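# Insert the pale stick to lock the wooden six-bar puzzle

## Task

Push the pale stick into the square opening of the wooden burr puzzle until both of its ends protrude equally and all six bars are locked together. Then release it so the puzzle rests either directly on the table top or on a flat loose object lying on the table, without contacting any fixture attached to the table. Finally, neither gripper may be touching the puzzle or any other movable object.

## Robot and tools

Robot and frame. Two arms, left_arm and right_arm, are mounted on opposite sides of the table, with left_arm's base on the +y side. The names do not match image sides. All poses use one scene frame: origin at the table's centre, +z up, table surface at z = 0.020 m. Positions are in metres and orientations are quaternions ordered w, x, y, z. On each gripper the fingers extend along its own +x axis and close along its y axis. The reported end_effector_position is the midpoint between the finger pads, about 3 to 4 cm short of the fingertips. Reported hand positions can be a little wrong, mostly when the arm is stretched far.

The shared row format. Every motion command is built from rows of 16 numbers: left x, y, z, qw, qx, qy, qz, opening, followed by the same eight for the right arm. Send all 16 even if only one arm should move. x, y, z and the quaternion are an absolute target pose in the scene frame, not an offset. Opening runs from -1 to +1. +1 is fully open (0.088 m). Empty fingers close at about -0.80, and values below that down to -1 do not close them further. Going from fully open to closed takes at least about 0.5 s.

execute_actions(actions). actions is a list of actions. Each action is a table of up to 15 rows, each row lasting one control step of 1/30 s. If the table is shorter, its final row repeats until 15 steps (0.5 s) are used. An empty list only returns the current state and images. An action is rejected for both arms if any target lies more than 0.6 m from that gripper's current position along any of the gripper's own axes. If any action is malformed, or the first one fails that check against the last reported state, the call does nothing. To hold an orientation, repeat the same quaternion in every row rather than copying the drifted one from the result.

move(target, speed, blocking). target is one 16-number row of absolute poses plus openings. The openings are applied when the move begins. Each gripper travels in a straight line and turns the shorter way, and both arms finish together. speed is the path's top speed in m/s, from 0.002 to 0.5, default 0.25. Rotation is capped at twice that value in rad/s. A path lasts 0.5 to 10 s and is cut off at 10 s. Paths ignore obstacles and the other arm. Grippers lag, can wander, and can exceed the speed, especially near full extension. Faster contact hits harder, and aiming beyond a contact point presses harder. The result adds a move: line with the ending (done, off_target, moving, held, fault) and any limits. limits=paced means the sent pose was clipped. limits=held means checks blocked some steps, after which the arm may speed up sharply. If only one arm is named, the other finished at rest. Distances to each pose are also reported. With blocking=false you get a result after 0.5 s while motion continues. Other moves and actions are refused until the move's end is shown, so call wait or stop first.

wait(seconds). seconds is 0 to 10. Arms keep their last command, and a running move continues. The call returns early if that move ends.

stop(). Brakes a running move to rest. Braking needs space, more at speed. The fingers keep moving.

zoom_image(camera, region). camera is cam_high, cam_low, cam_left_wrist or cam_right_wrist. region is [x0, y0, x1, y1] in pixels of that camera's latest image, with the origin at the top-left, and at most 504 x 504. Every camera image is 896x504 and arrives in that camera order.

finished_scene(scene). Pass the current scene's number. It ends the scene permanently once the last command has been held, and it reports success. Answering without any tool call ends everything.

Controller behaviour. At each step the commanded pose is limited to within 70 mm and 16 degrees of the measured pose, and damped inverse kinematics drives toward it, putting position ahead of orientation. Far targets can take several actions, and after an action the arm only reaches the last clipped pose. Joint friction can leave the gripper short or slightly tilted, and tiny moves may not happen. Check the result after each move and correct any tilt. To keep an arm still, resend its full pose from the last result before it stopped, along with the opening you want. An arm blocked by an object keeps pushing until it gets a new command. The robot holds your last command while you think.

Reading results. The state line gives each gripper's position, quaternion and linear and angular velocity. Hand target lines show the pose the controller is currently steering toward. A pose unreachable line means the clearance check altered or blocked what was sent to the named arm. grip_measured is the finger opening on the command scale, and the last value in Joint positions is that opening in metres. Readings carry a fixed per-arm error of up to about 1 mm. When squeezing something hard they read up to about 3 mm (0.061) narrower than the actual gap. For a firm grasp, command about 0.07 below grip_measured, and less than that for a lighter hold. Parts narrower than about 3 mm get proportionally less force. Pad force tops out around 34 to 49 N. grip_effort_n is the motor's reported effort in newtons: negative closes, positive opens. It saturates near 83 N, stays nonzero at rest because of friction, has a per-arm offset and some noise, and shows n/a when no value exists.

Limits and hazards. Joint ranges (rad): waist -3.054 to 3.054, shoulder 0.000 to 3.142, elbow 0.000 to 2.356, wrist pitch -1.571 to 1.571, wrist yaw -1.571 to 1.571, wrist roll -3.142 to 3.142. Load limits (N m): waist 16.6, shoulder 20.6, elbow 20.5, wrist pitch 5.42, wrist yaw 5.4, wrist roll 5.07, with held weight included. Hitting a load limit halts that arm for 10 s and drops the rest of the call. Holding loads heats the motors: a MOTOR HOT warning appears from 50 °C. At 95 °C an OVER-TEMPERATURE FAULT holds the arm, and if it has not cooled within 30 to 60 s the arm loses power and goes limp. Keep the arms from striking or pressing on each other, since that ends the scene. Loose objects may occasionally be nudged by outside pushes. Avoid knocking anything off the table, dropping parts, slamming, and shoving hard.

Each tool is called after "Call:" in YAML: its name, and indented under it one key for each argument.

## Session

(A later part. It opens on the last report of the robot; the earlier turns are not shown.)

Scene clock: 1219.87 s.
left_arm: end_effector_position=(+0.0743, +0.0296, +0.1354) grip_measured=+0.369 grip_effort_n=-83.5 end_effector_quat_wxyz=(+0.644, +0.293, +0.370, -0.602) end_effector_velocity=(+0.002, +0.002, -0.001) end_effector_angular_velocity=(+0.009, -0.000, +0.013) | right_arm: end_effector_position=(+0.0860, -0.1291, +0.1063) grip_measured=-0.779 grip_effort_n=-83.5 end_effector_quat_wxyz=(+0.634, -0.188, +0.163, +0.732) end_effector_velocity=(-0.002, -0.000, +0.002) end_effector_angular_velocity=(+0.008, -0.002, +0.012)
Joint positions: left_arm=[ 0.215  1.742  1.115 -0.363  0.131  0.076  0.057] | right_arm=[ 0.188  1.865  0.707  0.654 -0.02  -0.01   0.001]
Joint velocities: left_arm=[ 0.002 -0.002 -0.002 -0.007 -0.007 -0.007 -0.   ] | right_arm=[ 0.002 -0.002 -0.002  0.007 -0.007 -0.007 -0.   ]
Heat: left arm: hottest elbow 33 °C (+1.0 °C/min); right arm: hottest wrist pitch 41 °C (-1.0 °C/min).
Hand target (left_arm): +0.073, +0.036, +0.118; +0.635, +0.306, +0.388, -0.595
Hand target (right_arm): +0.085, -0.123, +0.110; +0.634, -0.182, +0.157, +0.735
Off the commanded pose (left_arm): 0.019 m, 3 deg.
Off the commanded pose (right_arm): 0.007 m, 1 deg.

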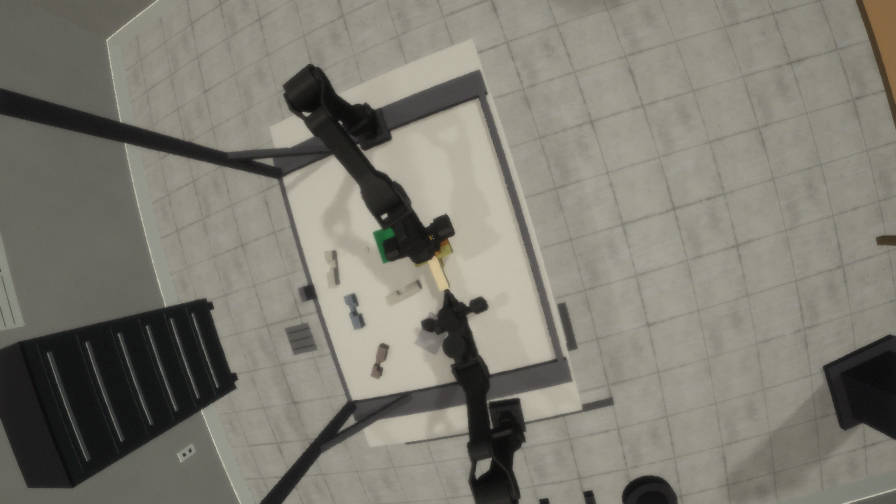

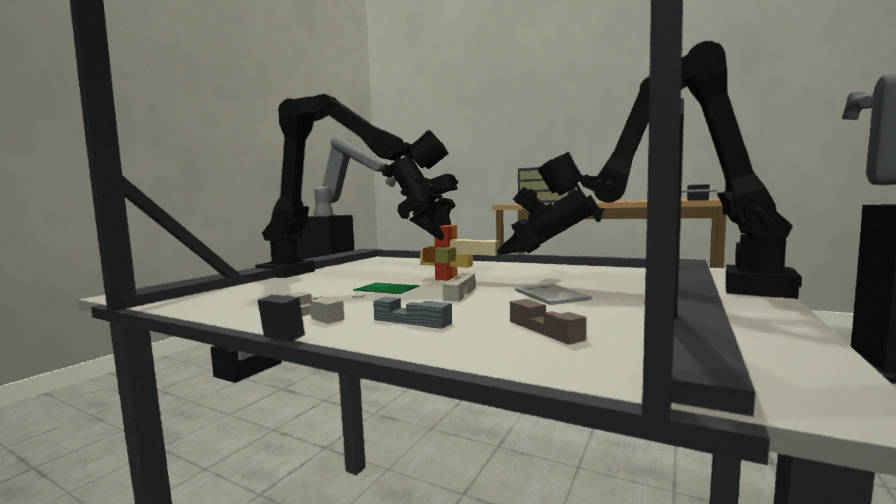

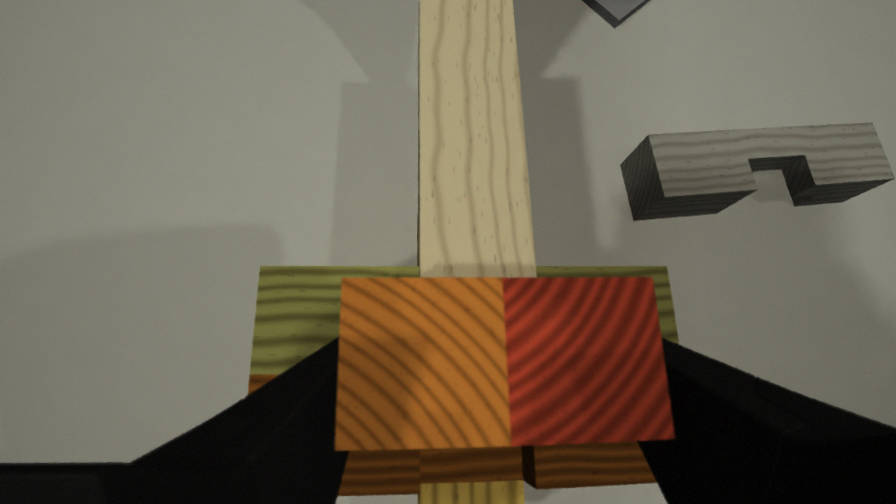

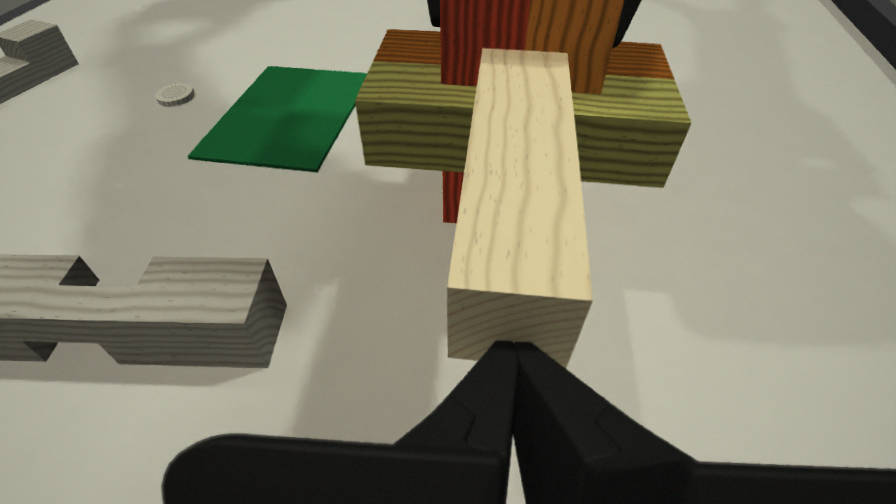

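Call:
execute_actions:
  actions:
    - [[0.0735,0.0349,0.1177,0.6347,0.3058,0.3877,-0.5943,0.30,0.0855,-0.1245,0.1098,0.6343,-0.1830,0.1581,0.7343,-0.80],[0.0735,0.0349,0.1177,0.6347,0.3058,0.3877,-0.5943,0.30,0.0857,-0.1260,0.1096,0.6341,-0.1839,0.1589,0.7340,-0.80],[0.0735,0.0349,0.1177,0.6347,0.3058,0.3877,-0.5943,0.30,0.0859,-0.1275,0.1094,0.6339,-0.1848,0.1597,0.7338,-0.80],[0.0735,0.0349,0.1177,0.6347,0.3058,0.3877,-0.5943,0.30,0.0861,-0.1290,0.1092,0.6337,-0.1857,0.1605,0.7336,-0.80],[0.0735,0.0349,0.1177,0.6347,0.3058,0.3877,-0.5943,0.30,0.0862,-0.1305,0.1090,0.6335,-0.1866,0.1612,0.7334,-0.80],[0.0735,0.0349,0.1177,0.6347,0.3058,0.3877,-0.5943,0.30,0.0864,-0.1320,0.1090,0.6334,-0.1872,0.1617,0.7332,-0.80],[0.0735,0.0349,0.1177,0.6347,0.3058,0.3877,-0.5943,0.30,0.0865,-0.1333,0.1090,0.6334,-0.1872,0.1617,0.7332,-0.80],[0.0735,0.0349,0.1177,0.6347,0.3058,0.3877,-0.5943,0.30,0.0866,-0.1345,0.1092,0.6334,-0.1872,0.1617,0.7332,-0.80],[0.0735,0.0349,0.1177,0.6347,0.3058,0.3877,-0.5943,0.30,0.0865,-0.1355,0.1094,0.6334,-0.1872,0.1617,0.7332,-0.80],[0.0735,0.0349,0.1177,0.6347,0.3058,0.3877,-0.5943,0.30,0.0862,-0.1360,0.1096,0.6334,-0.1872,0.1617,0.7332,-0.80],[0.0735,0.0349,0.1177,0.6347,0.3058,0.3877,-0.5943,0.30,0.0858,-0.1360,0.1098,0.6334,-0.1872,0.1617,0.7332,0.15],[0.0735,0.0349,0.1177,0.6347,0.3058,0.3877,-0.5943,0.30,0.0854,-0.1360,0.1100,0.6334,-0.1872,0.1617,0.7332,0.15],[0.0735,0.0349,0.1177,0.6347,0.3058,0.3877,-0.5943,0.30,0.0850,-0.1360,0.1100,0.6334,-0.1872,0.1617,0.7332,0.15],[0.0735,0.0349,0.1177,0.6347,0.3058,0.3877,-0.5943,0.30,0.0846,-0.1360,0.1100,0.6334,-0.1872,0.1617,0.7332,0.15],[0.0735,0.0349,0.1177,0.6347,0.3058,0.3877,-0.5943,0.30,0.0843,-0.1360,0.1100,0.6334,-0.1872,0.1617,0.7332,0.15]]
    - [[0.0735,0.0349,0.1177,0.6347,0.3058,0.3877,-0.5943,0.30,0.0843,-0.1355,0.1100,0.6334,-0.1872,0.1617,0.7332,0.15],[0.0735,0.0349,0.1177,0.6347,0.3058,0.3877,-0.5943,0.30,0.0842,-0.1350,0.1100,0.6334,-0.1872,0.1617,0.7332,0.15],[0.0735,0.0349,0.1177,0.6347,0.3058,0.3877,-0.5943,0.30,0.0841,-0.1345,0.1100,0.6334,-0.1872,0.1617,0.7332,0.15],[0.0735,0.0349,0.1177,0.6347,0.3058,0.3877,-0.5943,0.30,0.0841,-0.1340,0.1100,0.6334,-0.1872,0.1617,0.7332,0.15],[0.0735,0.0349,0.1177,0.6347,0.3058,0.3877,-0.5943,0.30,0.0840,-0.1335,0.1100,0.6334,-0.1872,0.1617,0.7332,0.15],[0.0735,0.0349,0.1177,0.6347,0.3058,0.3877,-0.5943,0.30,0.0839,-0.1329,0.1100,0.6334,-0.1872,0.1617,0.7332,0.15],[0.0735,0.0349,0.1177,0.6347,0.3058,0.3877,-0.5943,0.30,0.0839,-0.1322,0.1100,0.6334,-0.1872,0.1617,0.7332,0.15],[0.0735,0.0349,0.1177,0.6347,0.3058,0.3877,-0.5943,0.30,0.0838,-0.1314,0.1100,0.6334,-0.1872,0.1617,0.7332,0.15],[0.0735,0.0349,0.1177,0.6347,0.3058,0.3877,-0.5943,0.30,0.0837,-0.1305,0.1100,0.6334,-0.1872,0.1617,0.7332,0.15],[0.0735,0.0349,0.1177,0.6347,0.3058,0.3877,-0.5943,0.30,0.0836,-0.1295,0.1100,0.6334,-0.1872,0.1617,0.7332,0.15],[0.0735,0.0349,0.1177,0.6347,0.3058,0.3877,-0.5943,0.30,0.0834,-0.1284,0.1100,0.6334,-0.1872,0.1617,0.7332,0.15],[0.0735,0.0349,0.1177,0.6347,0.3058,0.3877,-0.5943,0.30,0.0833,-0.1272,0.1100,0.6334,-0.1872,0.1617,0.7332,0.15],[0.0735,0.0349,0.1177,0.6347,0.3058,0.3877,-0.5943,0.30,0.0831,-0.1260,0.1100,0.6334,-0.1872,0.1617,0.7332,0.15],[0.0735,0.0349,0.1177,0.6347,0.3058,0.3877,-0.5943,0.30,0.0830,-0.1248,0.1100,0.6334,-0.1872,0.1617,0.7332,0.15],[0.0735,0.0349,0.1177,0.6347,0.3058,0.3877,-0.5943,0.30,0.0828,-0.1236,0.1100,0.6334,-0.1872,0.1617,0.7332,0.15]]
    - [[0.0735,0.0349,0.1177,0.6347,0.3058,0.3877,-0.5943,0.30,0.0827,-0.1224,0.1100,0.6334,-0.1872,0.1617,0.7332,0.15],[0.0735,0.0349,0.1177,0.6347,0.3058,0.3877,-0.5943,0.30,0.0825,-0.1212,0.1100,0.6334,-0.1872,0.1617,0.7332,0.15],[0.0735,0.0349,0.1177,0.6347,0.3058,0.3877,-0.5943,0.30,0.0824,-0.1200,0.1100,0.6334,-0.1872,0.1617,0.7332,0.15],[0.0735,0.0349,0.1177,0.6347,0.3058,0.3877,-0.5943,0.30,0.0822,-0.1188,0.1100,0.6334,-0.1872,0.1617,0.7332,0.15],[0.0735,0.0349,0.1177,0.6347,0.3058,0.3877,-0.5943,0.30,0.0821,-0.1177,0.1100,0.6334,-0.1872,0.1617,0.7332,0.15],[0.0735,0.0349,0.1177,0.6347,0.3058,0.3877,-0.5943,0.30,0.0820,-0.1167,0.1100,0.6334,-0.1872,0.1617,0.7332,0.15],[0.0735,0.0349,0.1177,0.6347,0.3058,0.3877,-0.5943,0.30,0.0819,-0.1158,0.1100,0.6334,-0.1872,0.1617,0.7332,0.15],[0.0735,0.0349,0.1177,0.6347,0.3058,0.3877,-0.5943,0.30,0.0818,-0.1150,0.1100,0.6334,-0.1872,0.1617,0.7332,0.15],[0.0735,0.0349,0.1177,0.6347,0.3058,0.3877,-0.5943,0.30,0.0817,-0.1143,0.1100,0.6334,-0.1872,0.1617,0.7332,0.15],[0.0735,0.0349,0.1177,0.6347,0.3058,0.3877,-0.5943,0.30,0.0816,-0.1137,0.1100,0.6334,-0.1872,0.1617,0.7332,0.15],[0.0735,0.0349,0.1177,0.6347,0.3058,0.3877,-0.5943,0.30,0.0816,-0.1132,0.1100,0.6334,-0.1872,0.1617,0.7332,0.15],[0.0735,0.0349,0.1177,0.6347,0.3058,0.3877,-0.5943,0.30,0.0815,-0.1129,0.1100,0.6334,-0.1872,0.1617,0.7332,0.15],[0.0735,0.0349,0.1177,0.6347,0.3058,0.3877,-0.5943,0.30,0.0815,-0.1127,0.1100,0.6334,-0.1872,0.1617,0.7332,0.15]]

Scene clock: 1320.77 s.
left_arm: end_effector_position=(+0.0743, +0.0295, +0.1355) grip_measured=+0.369 grip_effort_n=-83.5 end_effector_quat_wxyz=(+0.645, +0.293, +0.370, -0.602) end_effector_velocity=(+0.002, +0.002, -0.001) end_effector_angular_velocity=(+0.011, -0.012, +0.016) | right_arm: end_effector_position=(+0.0820, -0.1153, +0.1125) grip_measured=+0.148 grip_effort_n=16.5 end_effector_quat_wxyz=(+0.633, -0.185, +0.160, +0.735) end_effector_velocity=(-0.001, +0.005, -0.001) end_effector_angular_velocity=(-0.002, -0.003, +0.007)
Joint positions: left_arm=[ 0.215  1.742  1.115 -0.363  0.131  0.076  0.057] | right_arm=[ 0.193  1.887  0.768  0.625 -0.02  -0.01   0.046]
Joint velocities: left_arm=[-0.002 -0.002 -0.002 -0.007 -0.022 -0.007 -0.   ] | right_arm=[-0.002  0.017  0.022 -0.007 -0.007 -0.007 -0.   ]
Heat: left arm: hottest elbow 33 °C (+0.0 °C/min); right arm: hottest wrist pitch 47 °C (+2.0 °C/min).
Hand target (left_arm): +0.073, +0.036, +0.118; +0.635, +0.306, +0.388, -0.594
Hand target (right_arm): +0.081, -0.113, +0.110; +0.633, -0.187, +0.162, +0.733
Off the commanded pose (left_arm): 0.019 m, 3 deg.
Off the commanded pose (right_arm): 0.004 m, 0 deg.

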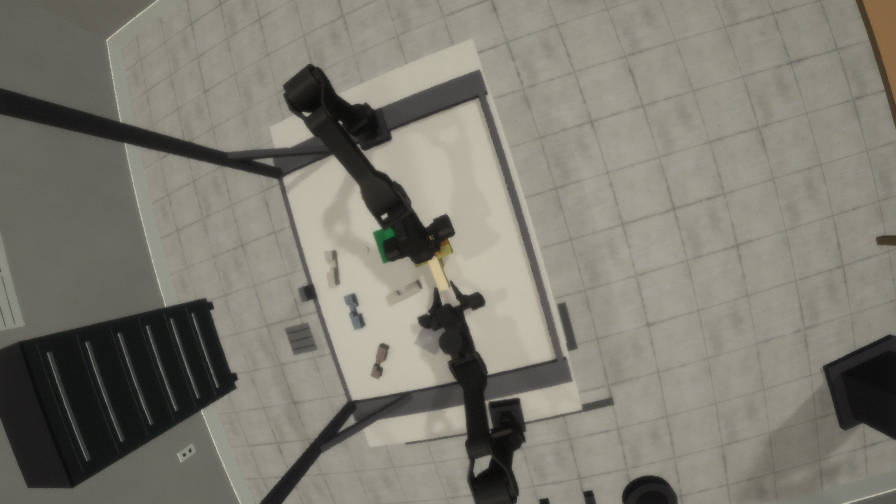

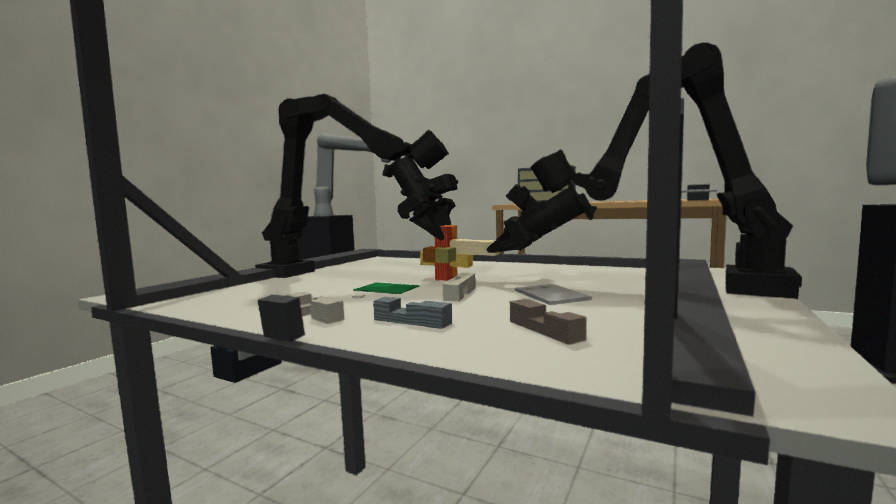

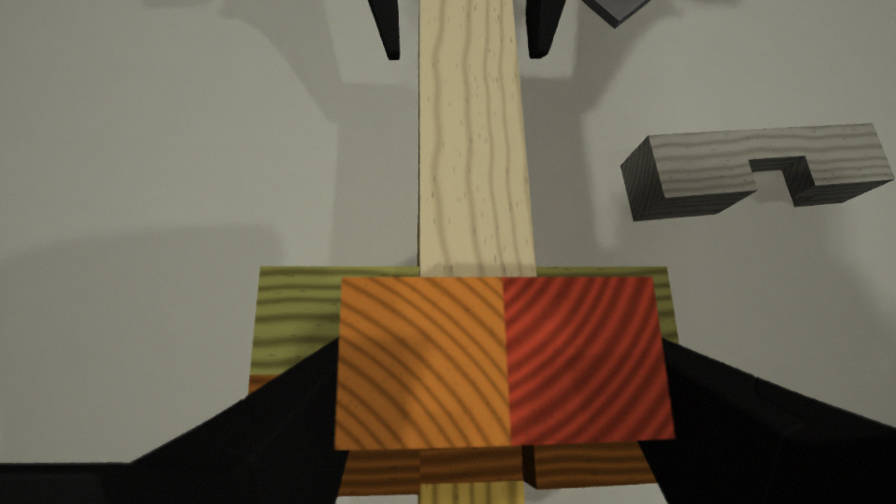

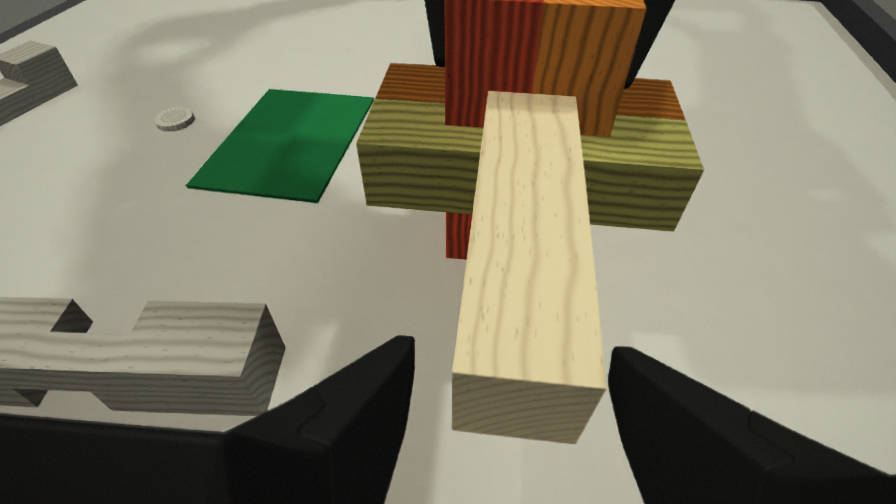

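Call:
execute_actions:
  actions: []

Scene clock: 1332.77 s.
left_arm: end_effector_position=(+0.0743, +0.0295, +0.1355) grip_measured=+0.369 grip_effort_n=-83.5 end_effector_quat_wxyz=(+0.645, +0.293, +0.370, -0.602) end_effector_velocity=(-0.000, +0.002, -0.001) end_effector_angular_velocity=(+0.009, -0.008, -0.004) | right_arm: end_effector_position=(+0.0820, -0.1149, +0.1124) grip_measured=+0.148 grip_effort_n=16.5 end_effector_quat_wxyz=(+0.633, -0.185, +0.160, +0.735) end_effector_velocity=(-0.004, -0.002, -0.001) end_effector_angular_velocity=(-0.010, +0.016, +0.018)
Joint positions: left_arm=[ 0.215  1.742  1.115 -0.363  0.131  0.076  0.057] | right_arm=[ 0.193  1.888  0.77   0.624 -0.02  -0.01   0.046]
Joint velocities: left_arm=[-0.002 -0.002 -0.002 -0.007 -0.007  0.007 -0.   ] | right_arm=[ 0.002 -0.002 -0.002 -0.007 -0.022  0.007 -0.   ]
Heat: left arm: hottest elbow 33 °C (+0.0 °C/min); right arm: hottest wrist pitch 45 °C (-1.0 °C/min).
Hand target (left_arm): +0.073, +0.036, +0.118; +0.635, +0.306, +0.388, -0.594
Hand target (right_arm): +0.081, -0.113, +0.110; +0.633, -0.187, +0.162, +0.733
Off the commanded pose (left_arm): 0.019 m, 3 deg.
Off the commanded pose (right_arm): 0.003 m, 0 deg.

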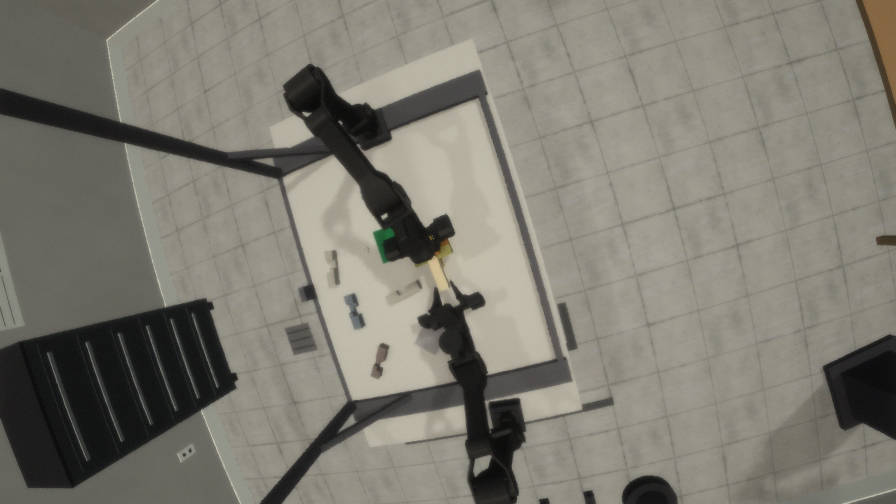

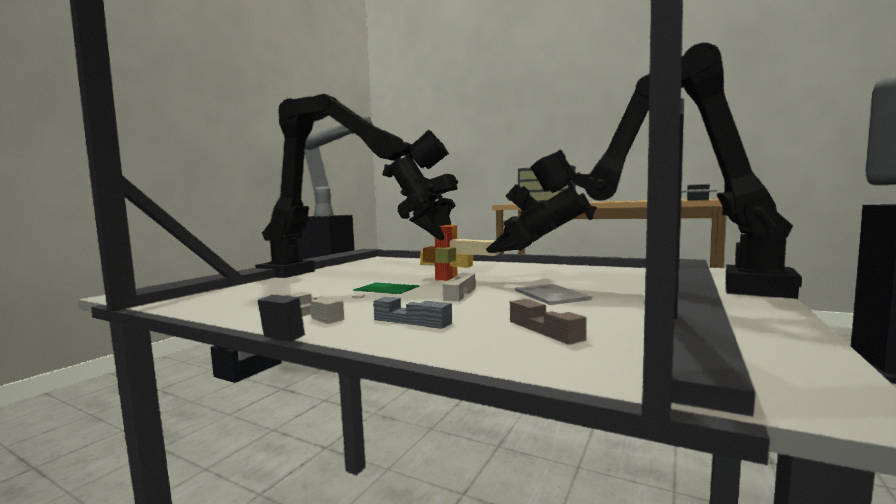

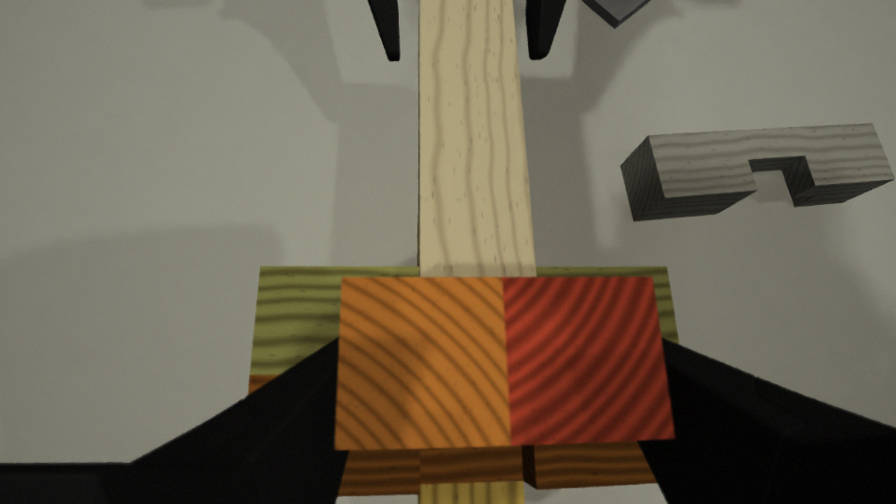

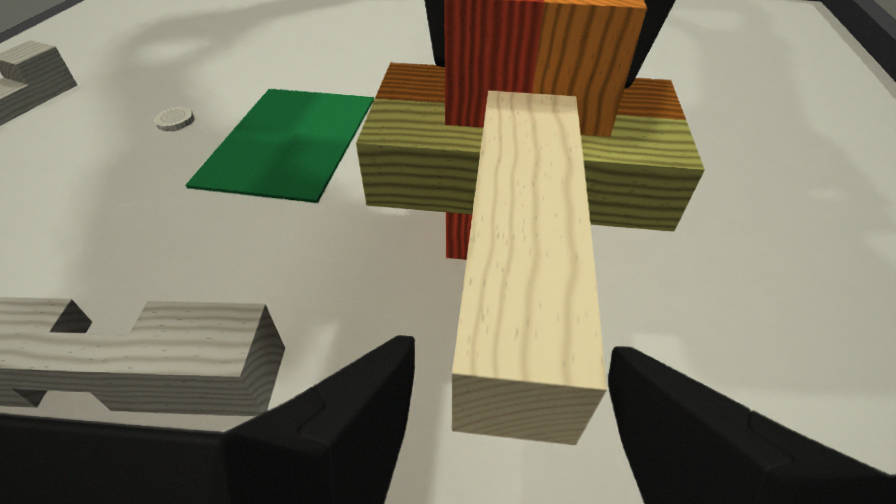

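Call:
zoom_image:
  camera: "cam_left_wrist"
  region: [340, 0, 600, 146]

Call:
zoom_image:
  camera: "cam_left_wrist"
  region: [300, 400, 700, 504]

Call:
zoom_image:
  camera: "cam_low"
  region: [400, 210, 520, 290]

Region (340, 0, 600, 146) of cam_left_wrist's 896x504 image, scaled by 1.938, with more detail than that image has; it fills the top 283 rows of this view, and the rest is white.

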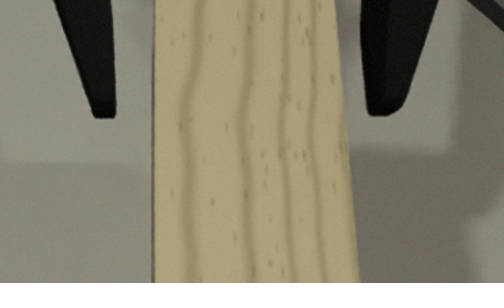

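Region (300, 400, 700, 504) of cam_left_wrist's 896x504 image, scaled by 1.260, with more detail than that image has; it fills the top 131 rows of this view, and the rest is white.

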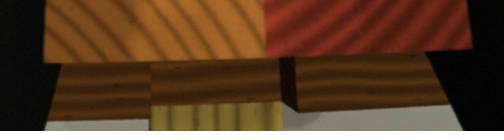

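Region (400, 210, 520, 290) of cam_low's 896x504 image, scaled by 4.200, with more detail than that image has.

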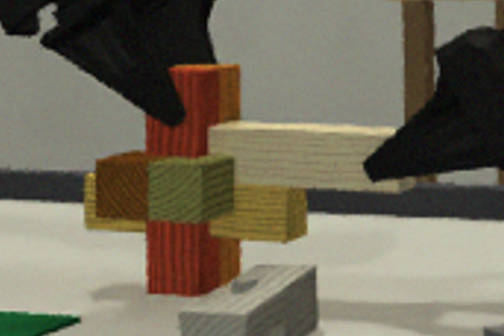

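Call:
execute_actions:
  actions:
    - [[0.0735,0.0349,0.1177,0.6347,0.3058,0.3877,-0.5943,0.30,0.0832,-0.1127,0.1100,0.6334,-0.1872,0.1617,0.7332,0.15]]

Scene clock: 1362.43 s.
left_arm: end_effector_position=(+0.0743, +0.0295, +0.1355) grip_measured=+0.369 grip_effort_n=-83.5 end_effector_quat_wxyz=(+0.645, +0.293, +0.370, -0.602) end_effector_velocity=(+0.002, +0.002, -0.001) end_effector_angular_velocity=(+0.011, -0.004, +0.028) | right_arm: end_effector_position=(+0.0821, -0.1149, +0.1124) grip_measured=+0.148 grip_effort_n=16.5 end_effector_quat_wxyz=(+0.633, -0.185, +0.160, +0.735) end_effector_velocity=(+0.002, +0.000, +0.002) end_effector_angular_velocity=(+0.009, -0.009, -0.005)
Joint positions: left_arm=[ 0.215  1.742  1.115 -0.363  0.131  0.076  0.057] | right_arm=[ 0.193  1.888  0.77   0.624 -0.02  -0.01   0.046]
Joint velocities: left_arm=[-0.002 -0.002 -0.002 -0.007 -0.022 -0.022 -0.   ] | right_arm=[-0.002 -0.002 -0.002  0.007  0.007 -0.007 -0.   ]
Heat: left arm: hottest elbow 33 °C (+0.0 °C/min); right arm: hottest wrist pitch 43 °C (-4.0 °C/min).
Hand target (left_arm): +0.073, +0.036, +0.118; +0.635, +0.306, +0.388, -0.594
Hand target (right_arm): +0.083, -0.113, +0.110; +0.633, -0.187, +0.162, +0.733
Off the commanded pose (left_arm): 0.019 m, 3 deg.
Off the commanded pose (right_arm): 0.003 m, 0 deg.

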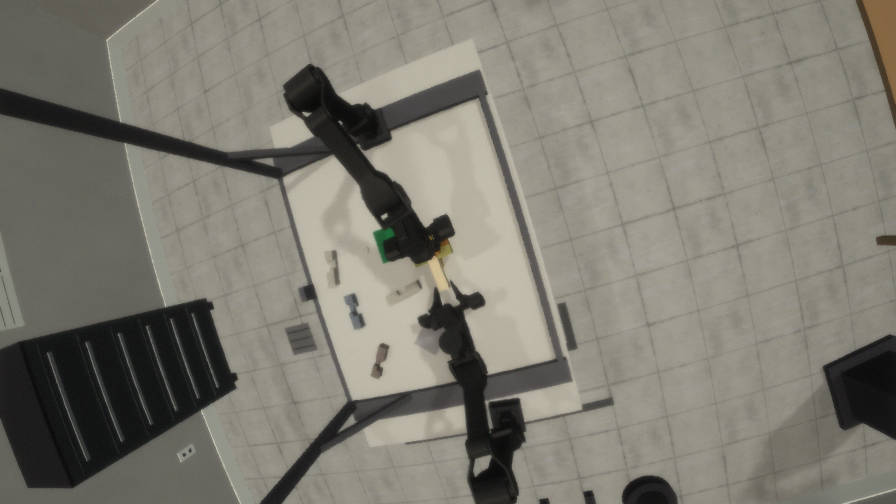

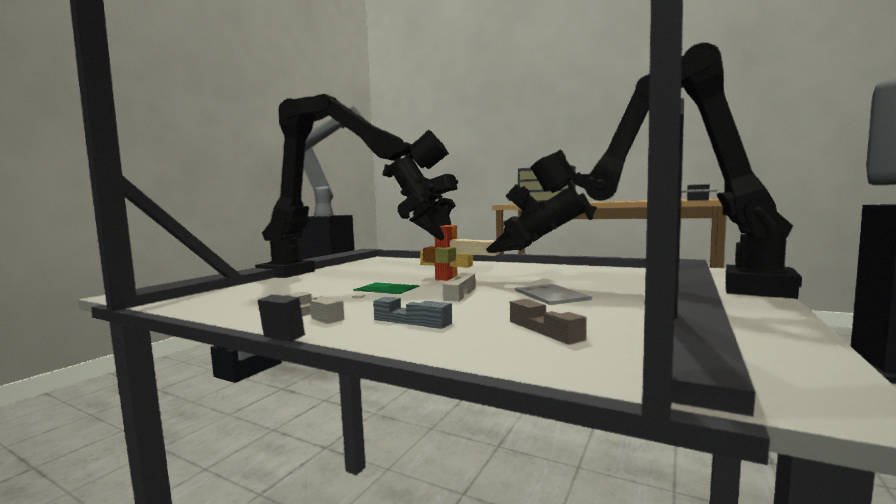

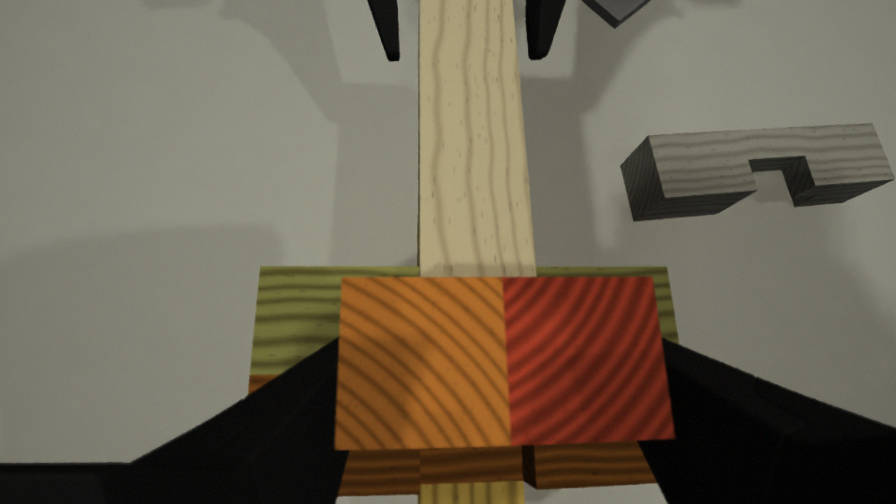

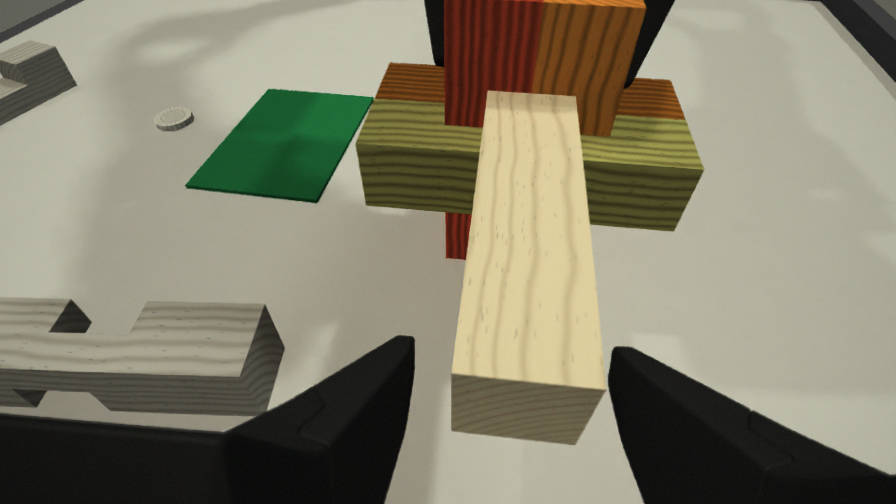

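Call:
execute_actions:
  actions:
    - [[0.0735,0.0349,0.1177,0.6347,0.3058,0.3877,-0.5943,0.30,0.0842,-0.1127,0.1100,0.6334,-0.1872,0.1617,0.7332,-0.08]]

Call:
zoom_image:
  camera: "cam_right_wrist"
  region: [400, 300, 660, 470]

Call:
zoom_image:
  camera: "cam_left_wrist"
  region: [370, 0, 570, 100]

Scene clock: 1367.20 s.
left_arm: end_effector_position=(+0.0743, +0.0295, +0.1355) grip_measured=+0.369 grip_effort_n=-83.5 end_effector_quat_wxyz=(+0.645, +0.293, +0.370, -0.602) end_effector_velocity=(-0.002, +0.001, +0.001) end_effector_angular_velocity=(+0.004, +0.007, +0.015) | right_arm: end_effector_position=(+0.0835, -0.1147, +0.1124) grip_measured=-0.077 grip_effort_n=-15.1 end_effector_quat_wxyz=(+0.634, -0.185, +0.160, +0.734) end_effector_velocity=(+0.003, -0.003, -0.004) end_effector_angular_velocity=(-0.020, -0.013, -0.005)
Joint positions: left_arm=[ 0.215  1.742  1.115 -0.363  0.131  0.076  0.057] | right_arm=[ 0.19   1.888  0.77   0.624 -0.02  -0.01   0.035]
Joint velocities: left_arm=[-0.007 -0.007 -0.002 -0.007 -0.007 -0.022 -0.   ] | right_arm=[-0.002 -0.002 -0.002 -0.022  0.007 -0.007 -0.001]
Heat: left arm: hottest elbow 33 °C (+0.0 °C/min); right arm: hottest wrist pitch 42 °C (-5.1 °C/min).
Hand target (left_arm): +0.073, +0.036, +0.118; +0.635, +0.306, +0.388, -0.594
Hand target (right_arm): +0.084, -0.113, +0.110; +0.633, -0.187, +0.162, +0.733
Off the commanded pose (left_arm): 0.019 m, 3 deg.
Off the commanded pose (right_arm): 0.003 m, 0 deg.

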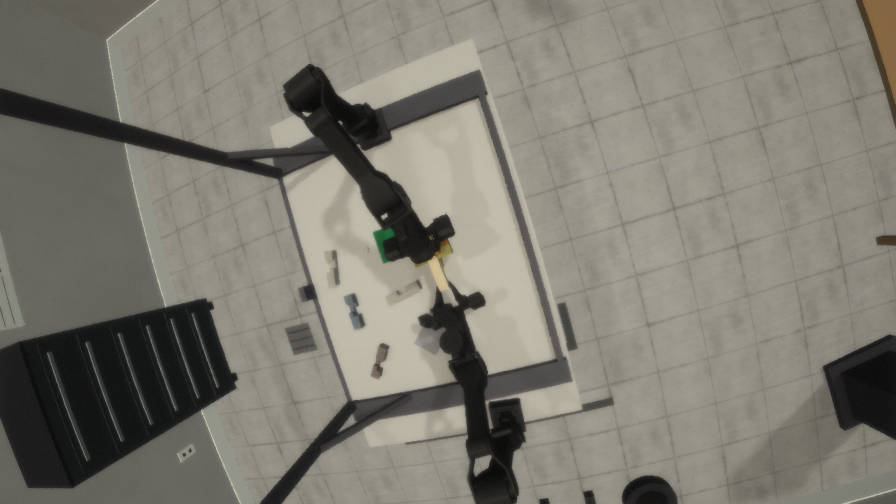

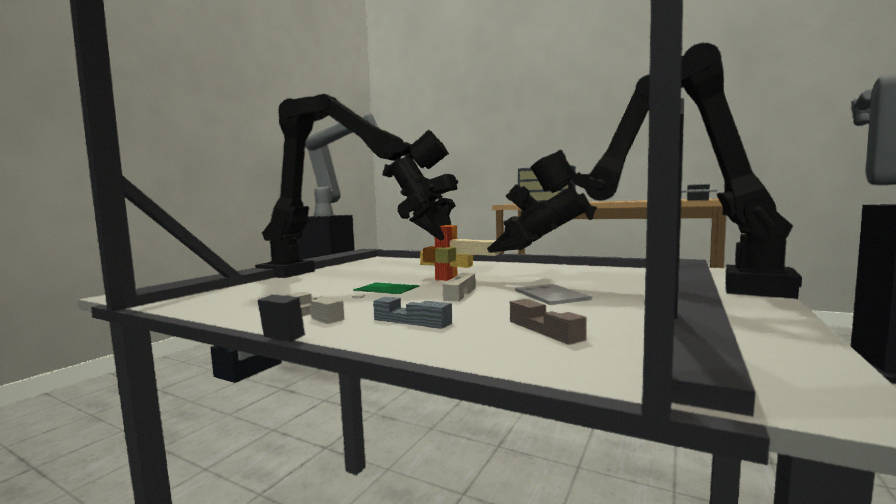

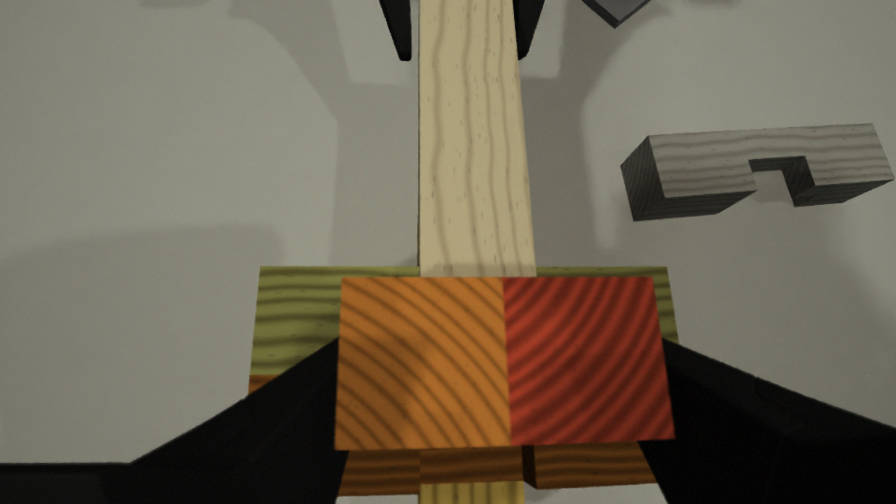

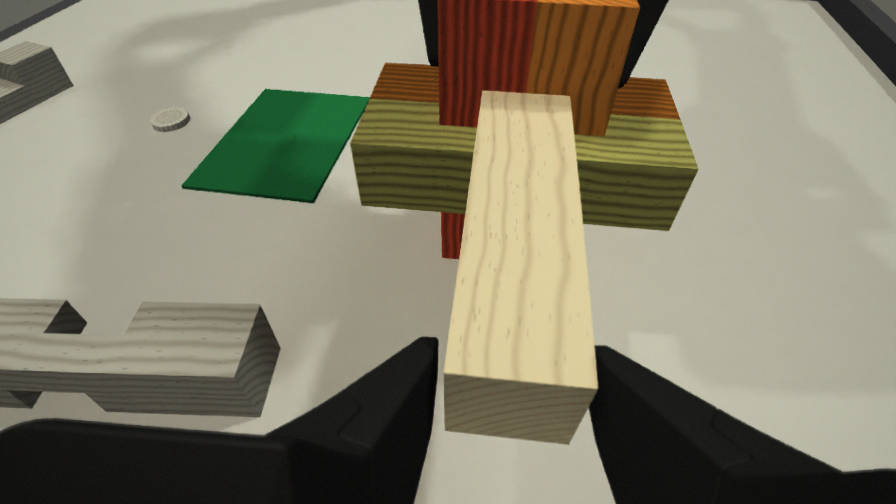

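Region (400, 300, 660, 470) of cam_right_wrist's 896x504 image, scaled by 1.938, with more detail than that image has; it fills the top 330 rows of this view, and the rest is white.

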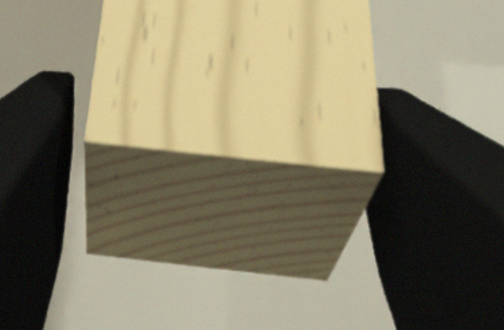

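Region (370, 0, 570, 100) of cam_left_wrist's 896x504 image, scaled by 2.520, with more detail than that image has.

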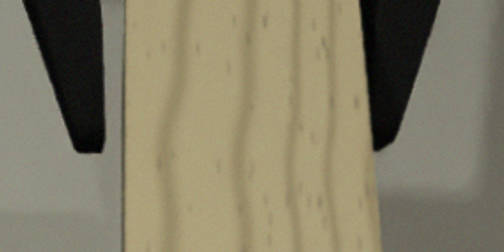

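Call:
zoom_image:
  camera: "cam_left_wrist"
  region: [400, 430, 550, 504]

Call:
zoom_image:
  camera: "cam_low"
  region: [414, 232, 484, 274]

Region (400, 430, 550, 504) of cam_left_wrist's 896x504 image, scaled by 3.360, with more detail than that image has; it fills the top 249 rows of this view, and the rest is white.

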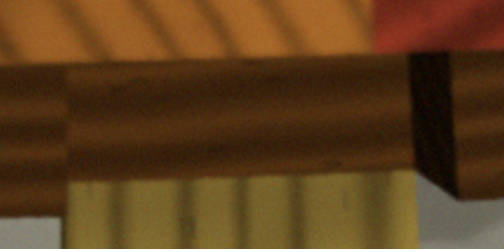

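Region (414, 232, 484, 274) of cam_low's 896x504 image, scaled by 7.200, with more detail than that image has; it fills the top 302 rows of this view, and the rest is white.

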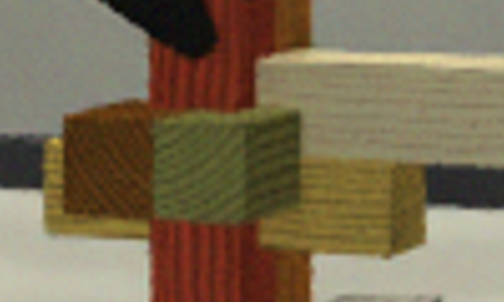

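Call:
execute_actions:
  actions:
    - [[0.0735,0.0349,0.1177,0.6347,0.3058,0.3877,-0.5943,0.30,0.0840,-0.1150,0.1120,0.6336,-0.1865,0.1611,0.7334,-0.15]]
    - [[0.0735,0.0349,0.1177,0.6347,0.3058,0.3877,-0.5943,0.30,0.0841,-0.1172,0.1112,0.6336,-0.1865,0.1611,0.7334,-0.20]]

Scene clock: 1409.00 s.
left_arm: end_effector_position=(+0.0743, +0.0295, +0.1355) grip_measured=+0.369 grip_effort_n=-83.5 end_effector_quat_wxyz=(+0.645, +0.293, +0.370, -0.602) end_effector_velocity=(+0.000, -0.001, -0.001) end_effector_angular_velocity=(-0.001, +0.006, +0.020) | right_arm: end_effector_position=(+0.0835, -0.1148, +0.1122) grip_measured=-0.194 grip_effort_n=-34.7 end_effector_quat_wxyz=(+0.634, -0.185, +0.161, +0.734) end_effector_velocity=(+0.002, -0.001, -0.003) end_effector_angular_velocity=(-0.010, -0.017, +0.010)
Joint positions: left_arm=[ 0.215  1.742  1.115 -0.363  0.131  0.076  0.057] | right_arm=[ 0.19   1.888  0.77   0.623 -0.02  -0.01   0.029]
Joint velocities: left_arm=[-0.002  0.002 -0.002  0.007 -0.007 -0.022 -0.   ] | right_arm=[-0.007  0.002 -0.002 -0.007 -0.007 -0.022  0.   ]
Heat: left arm: hottest elbow 33 °C (+0.0 °C/min); right arm: hottest wrist pitch 41 °C (-2.0 °C/min).
Hand target (left_arm): +0.073, +0.036, +0.118; +0.635, +0.306, +0.388, -0.594
Hand target (right_arm): +0.084, -0.117, +0.111; +0.634, -0.187, +0.161, +0.733
Off the commanded pose (left_arm): 0.019 m, 3 deg.
Off the commanded pose (right_arm): 0.003 m, 0 deg.

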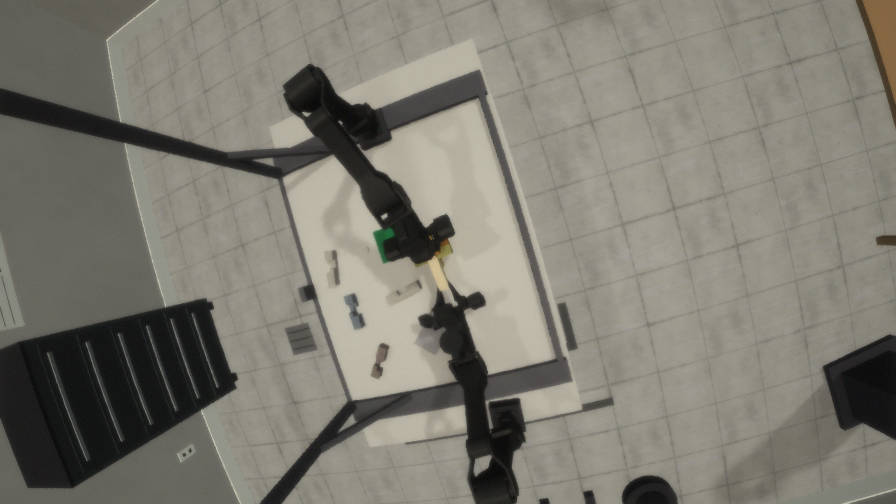

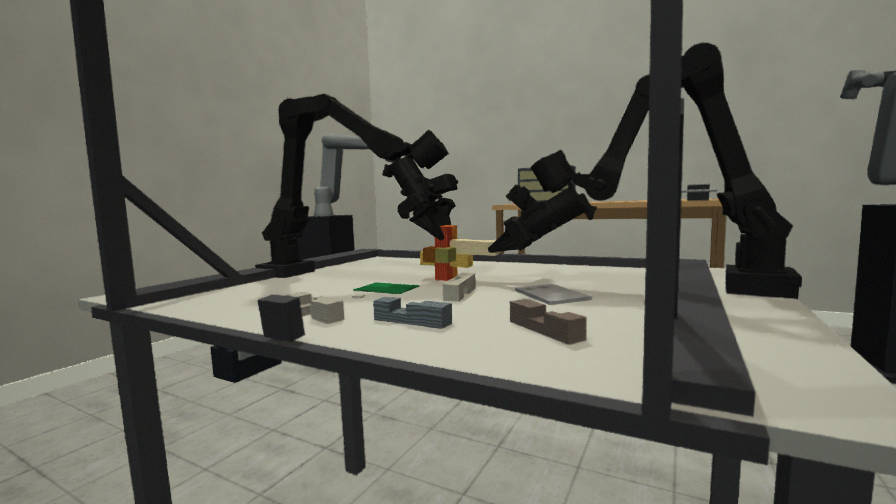

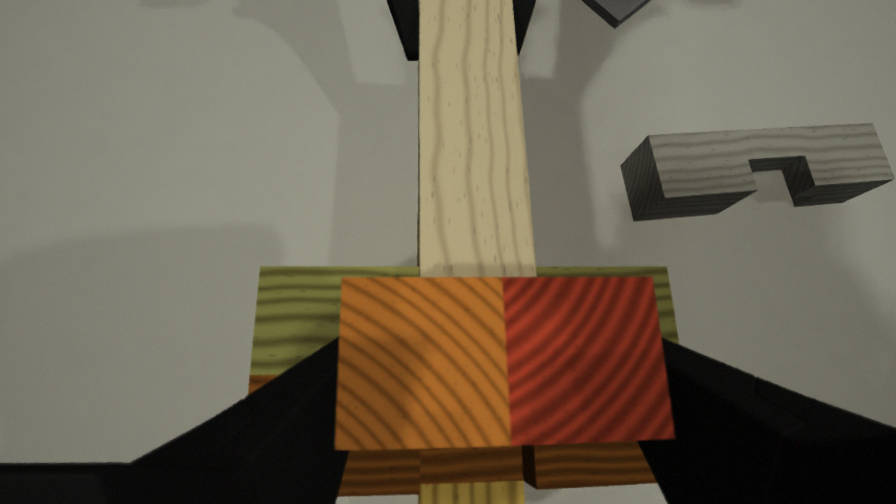

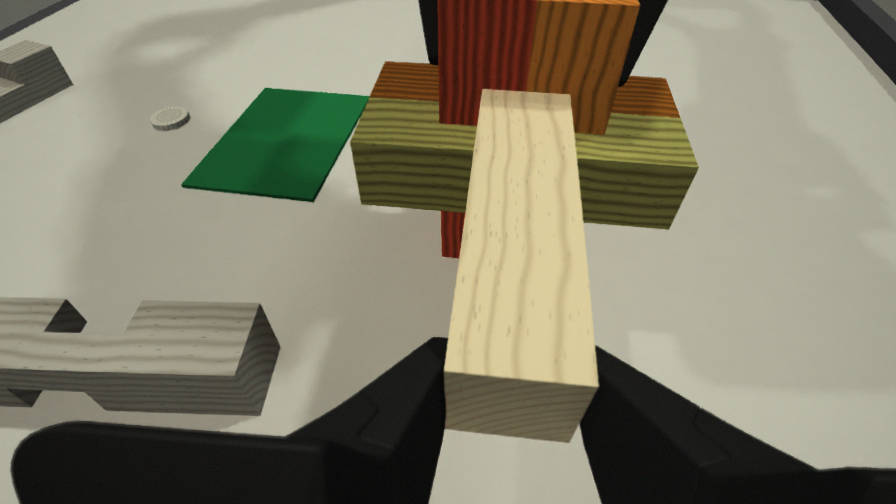

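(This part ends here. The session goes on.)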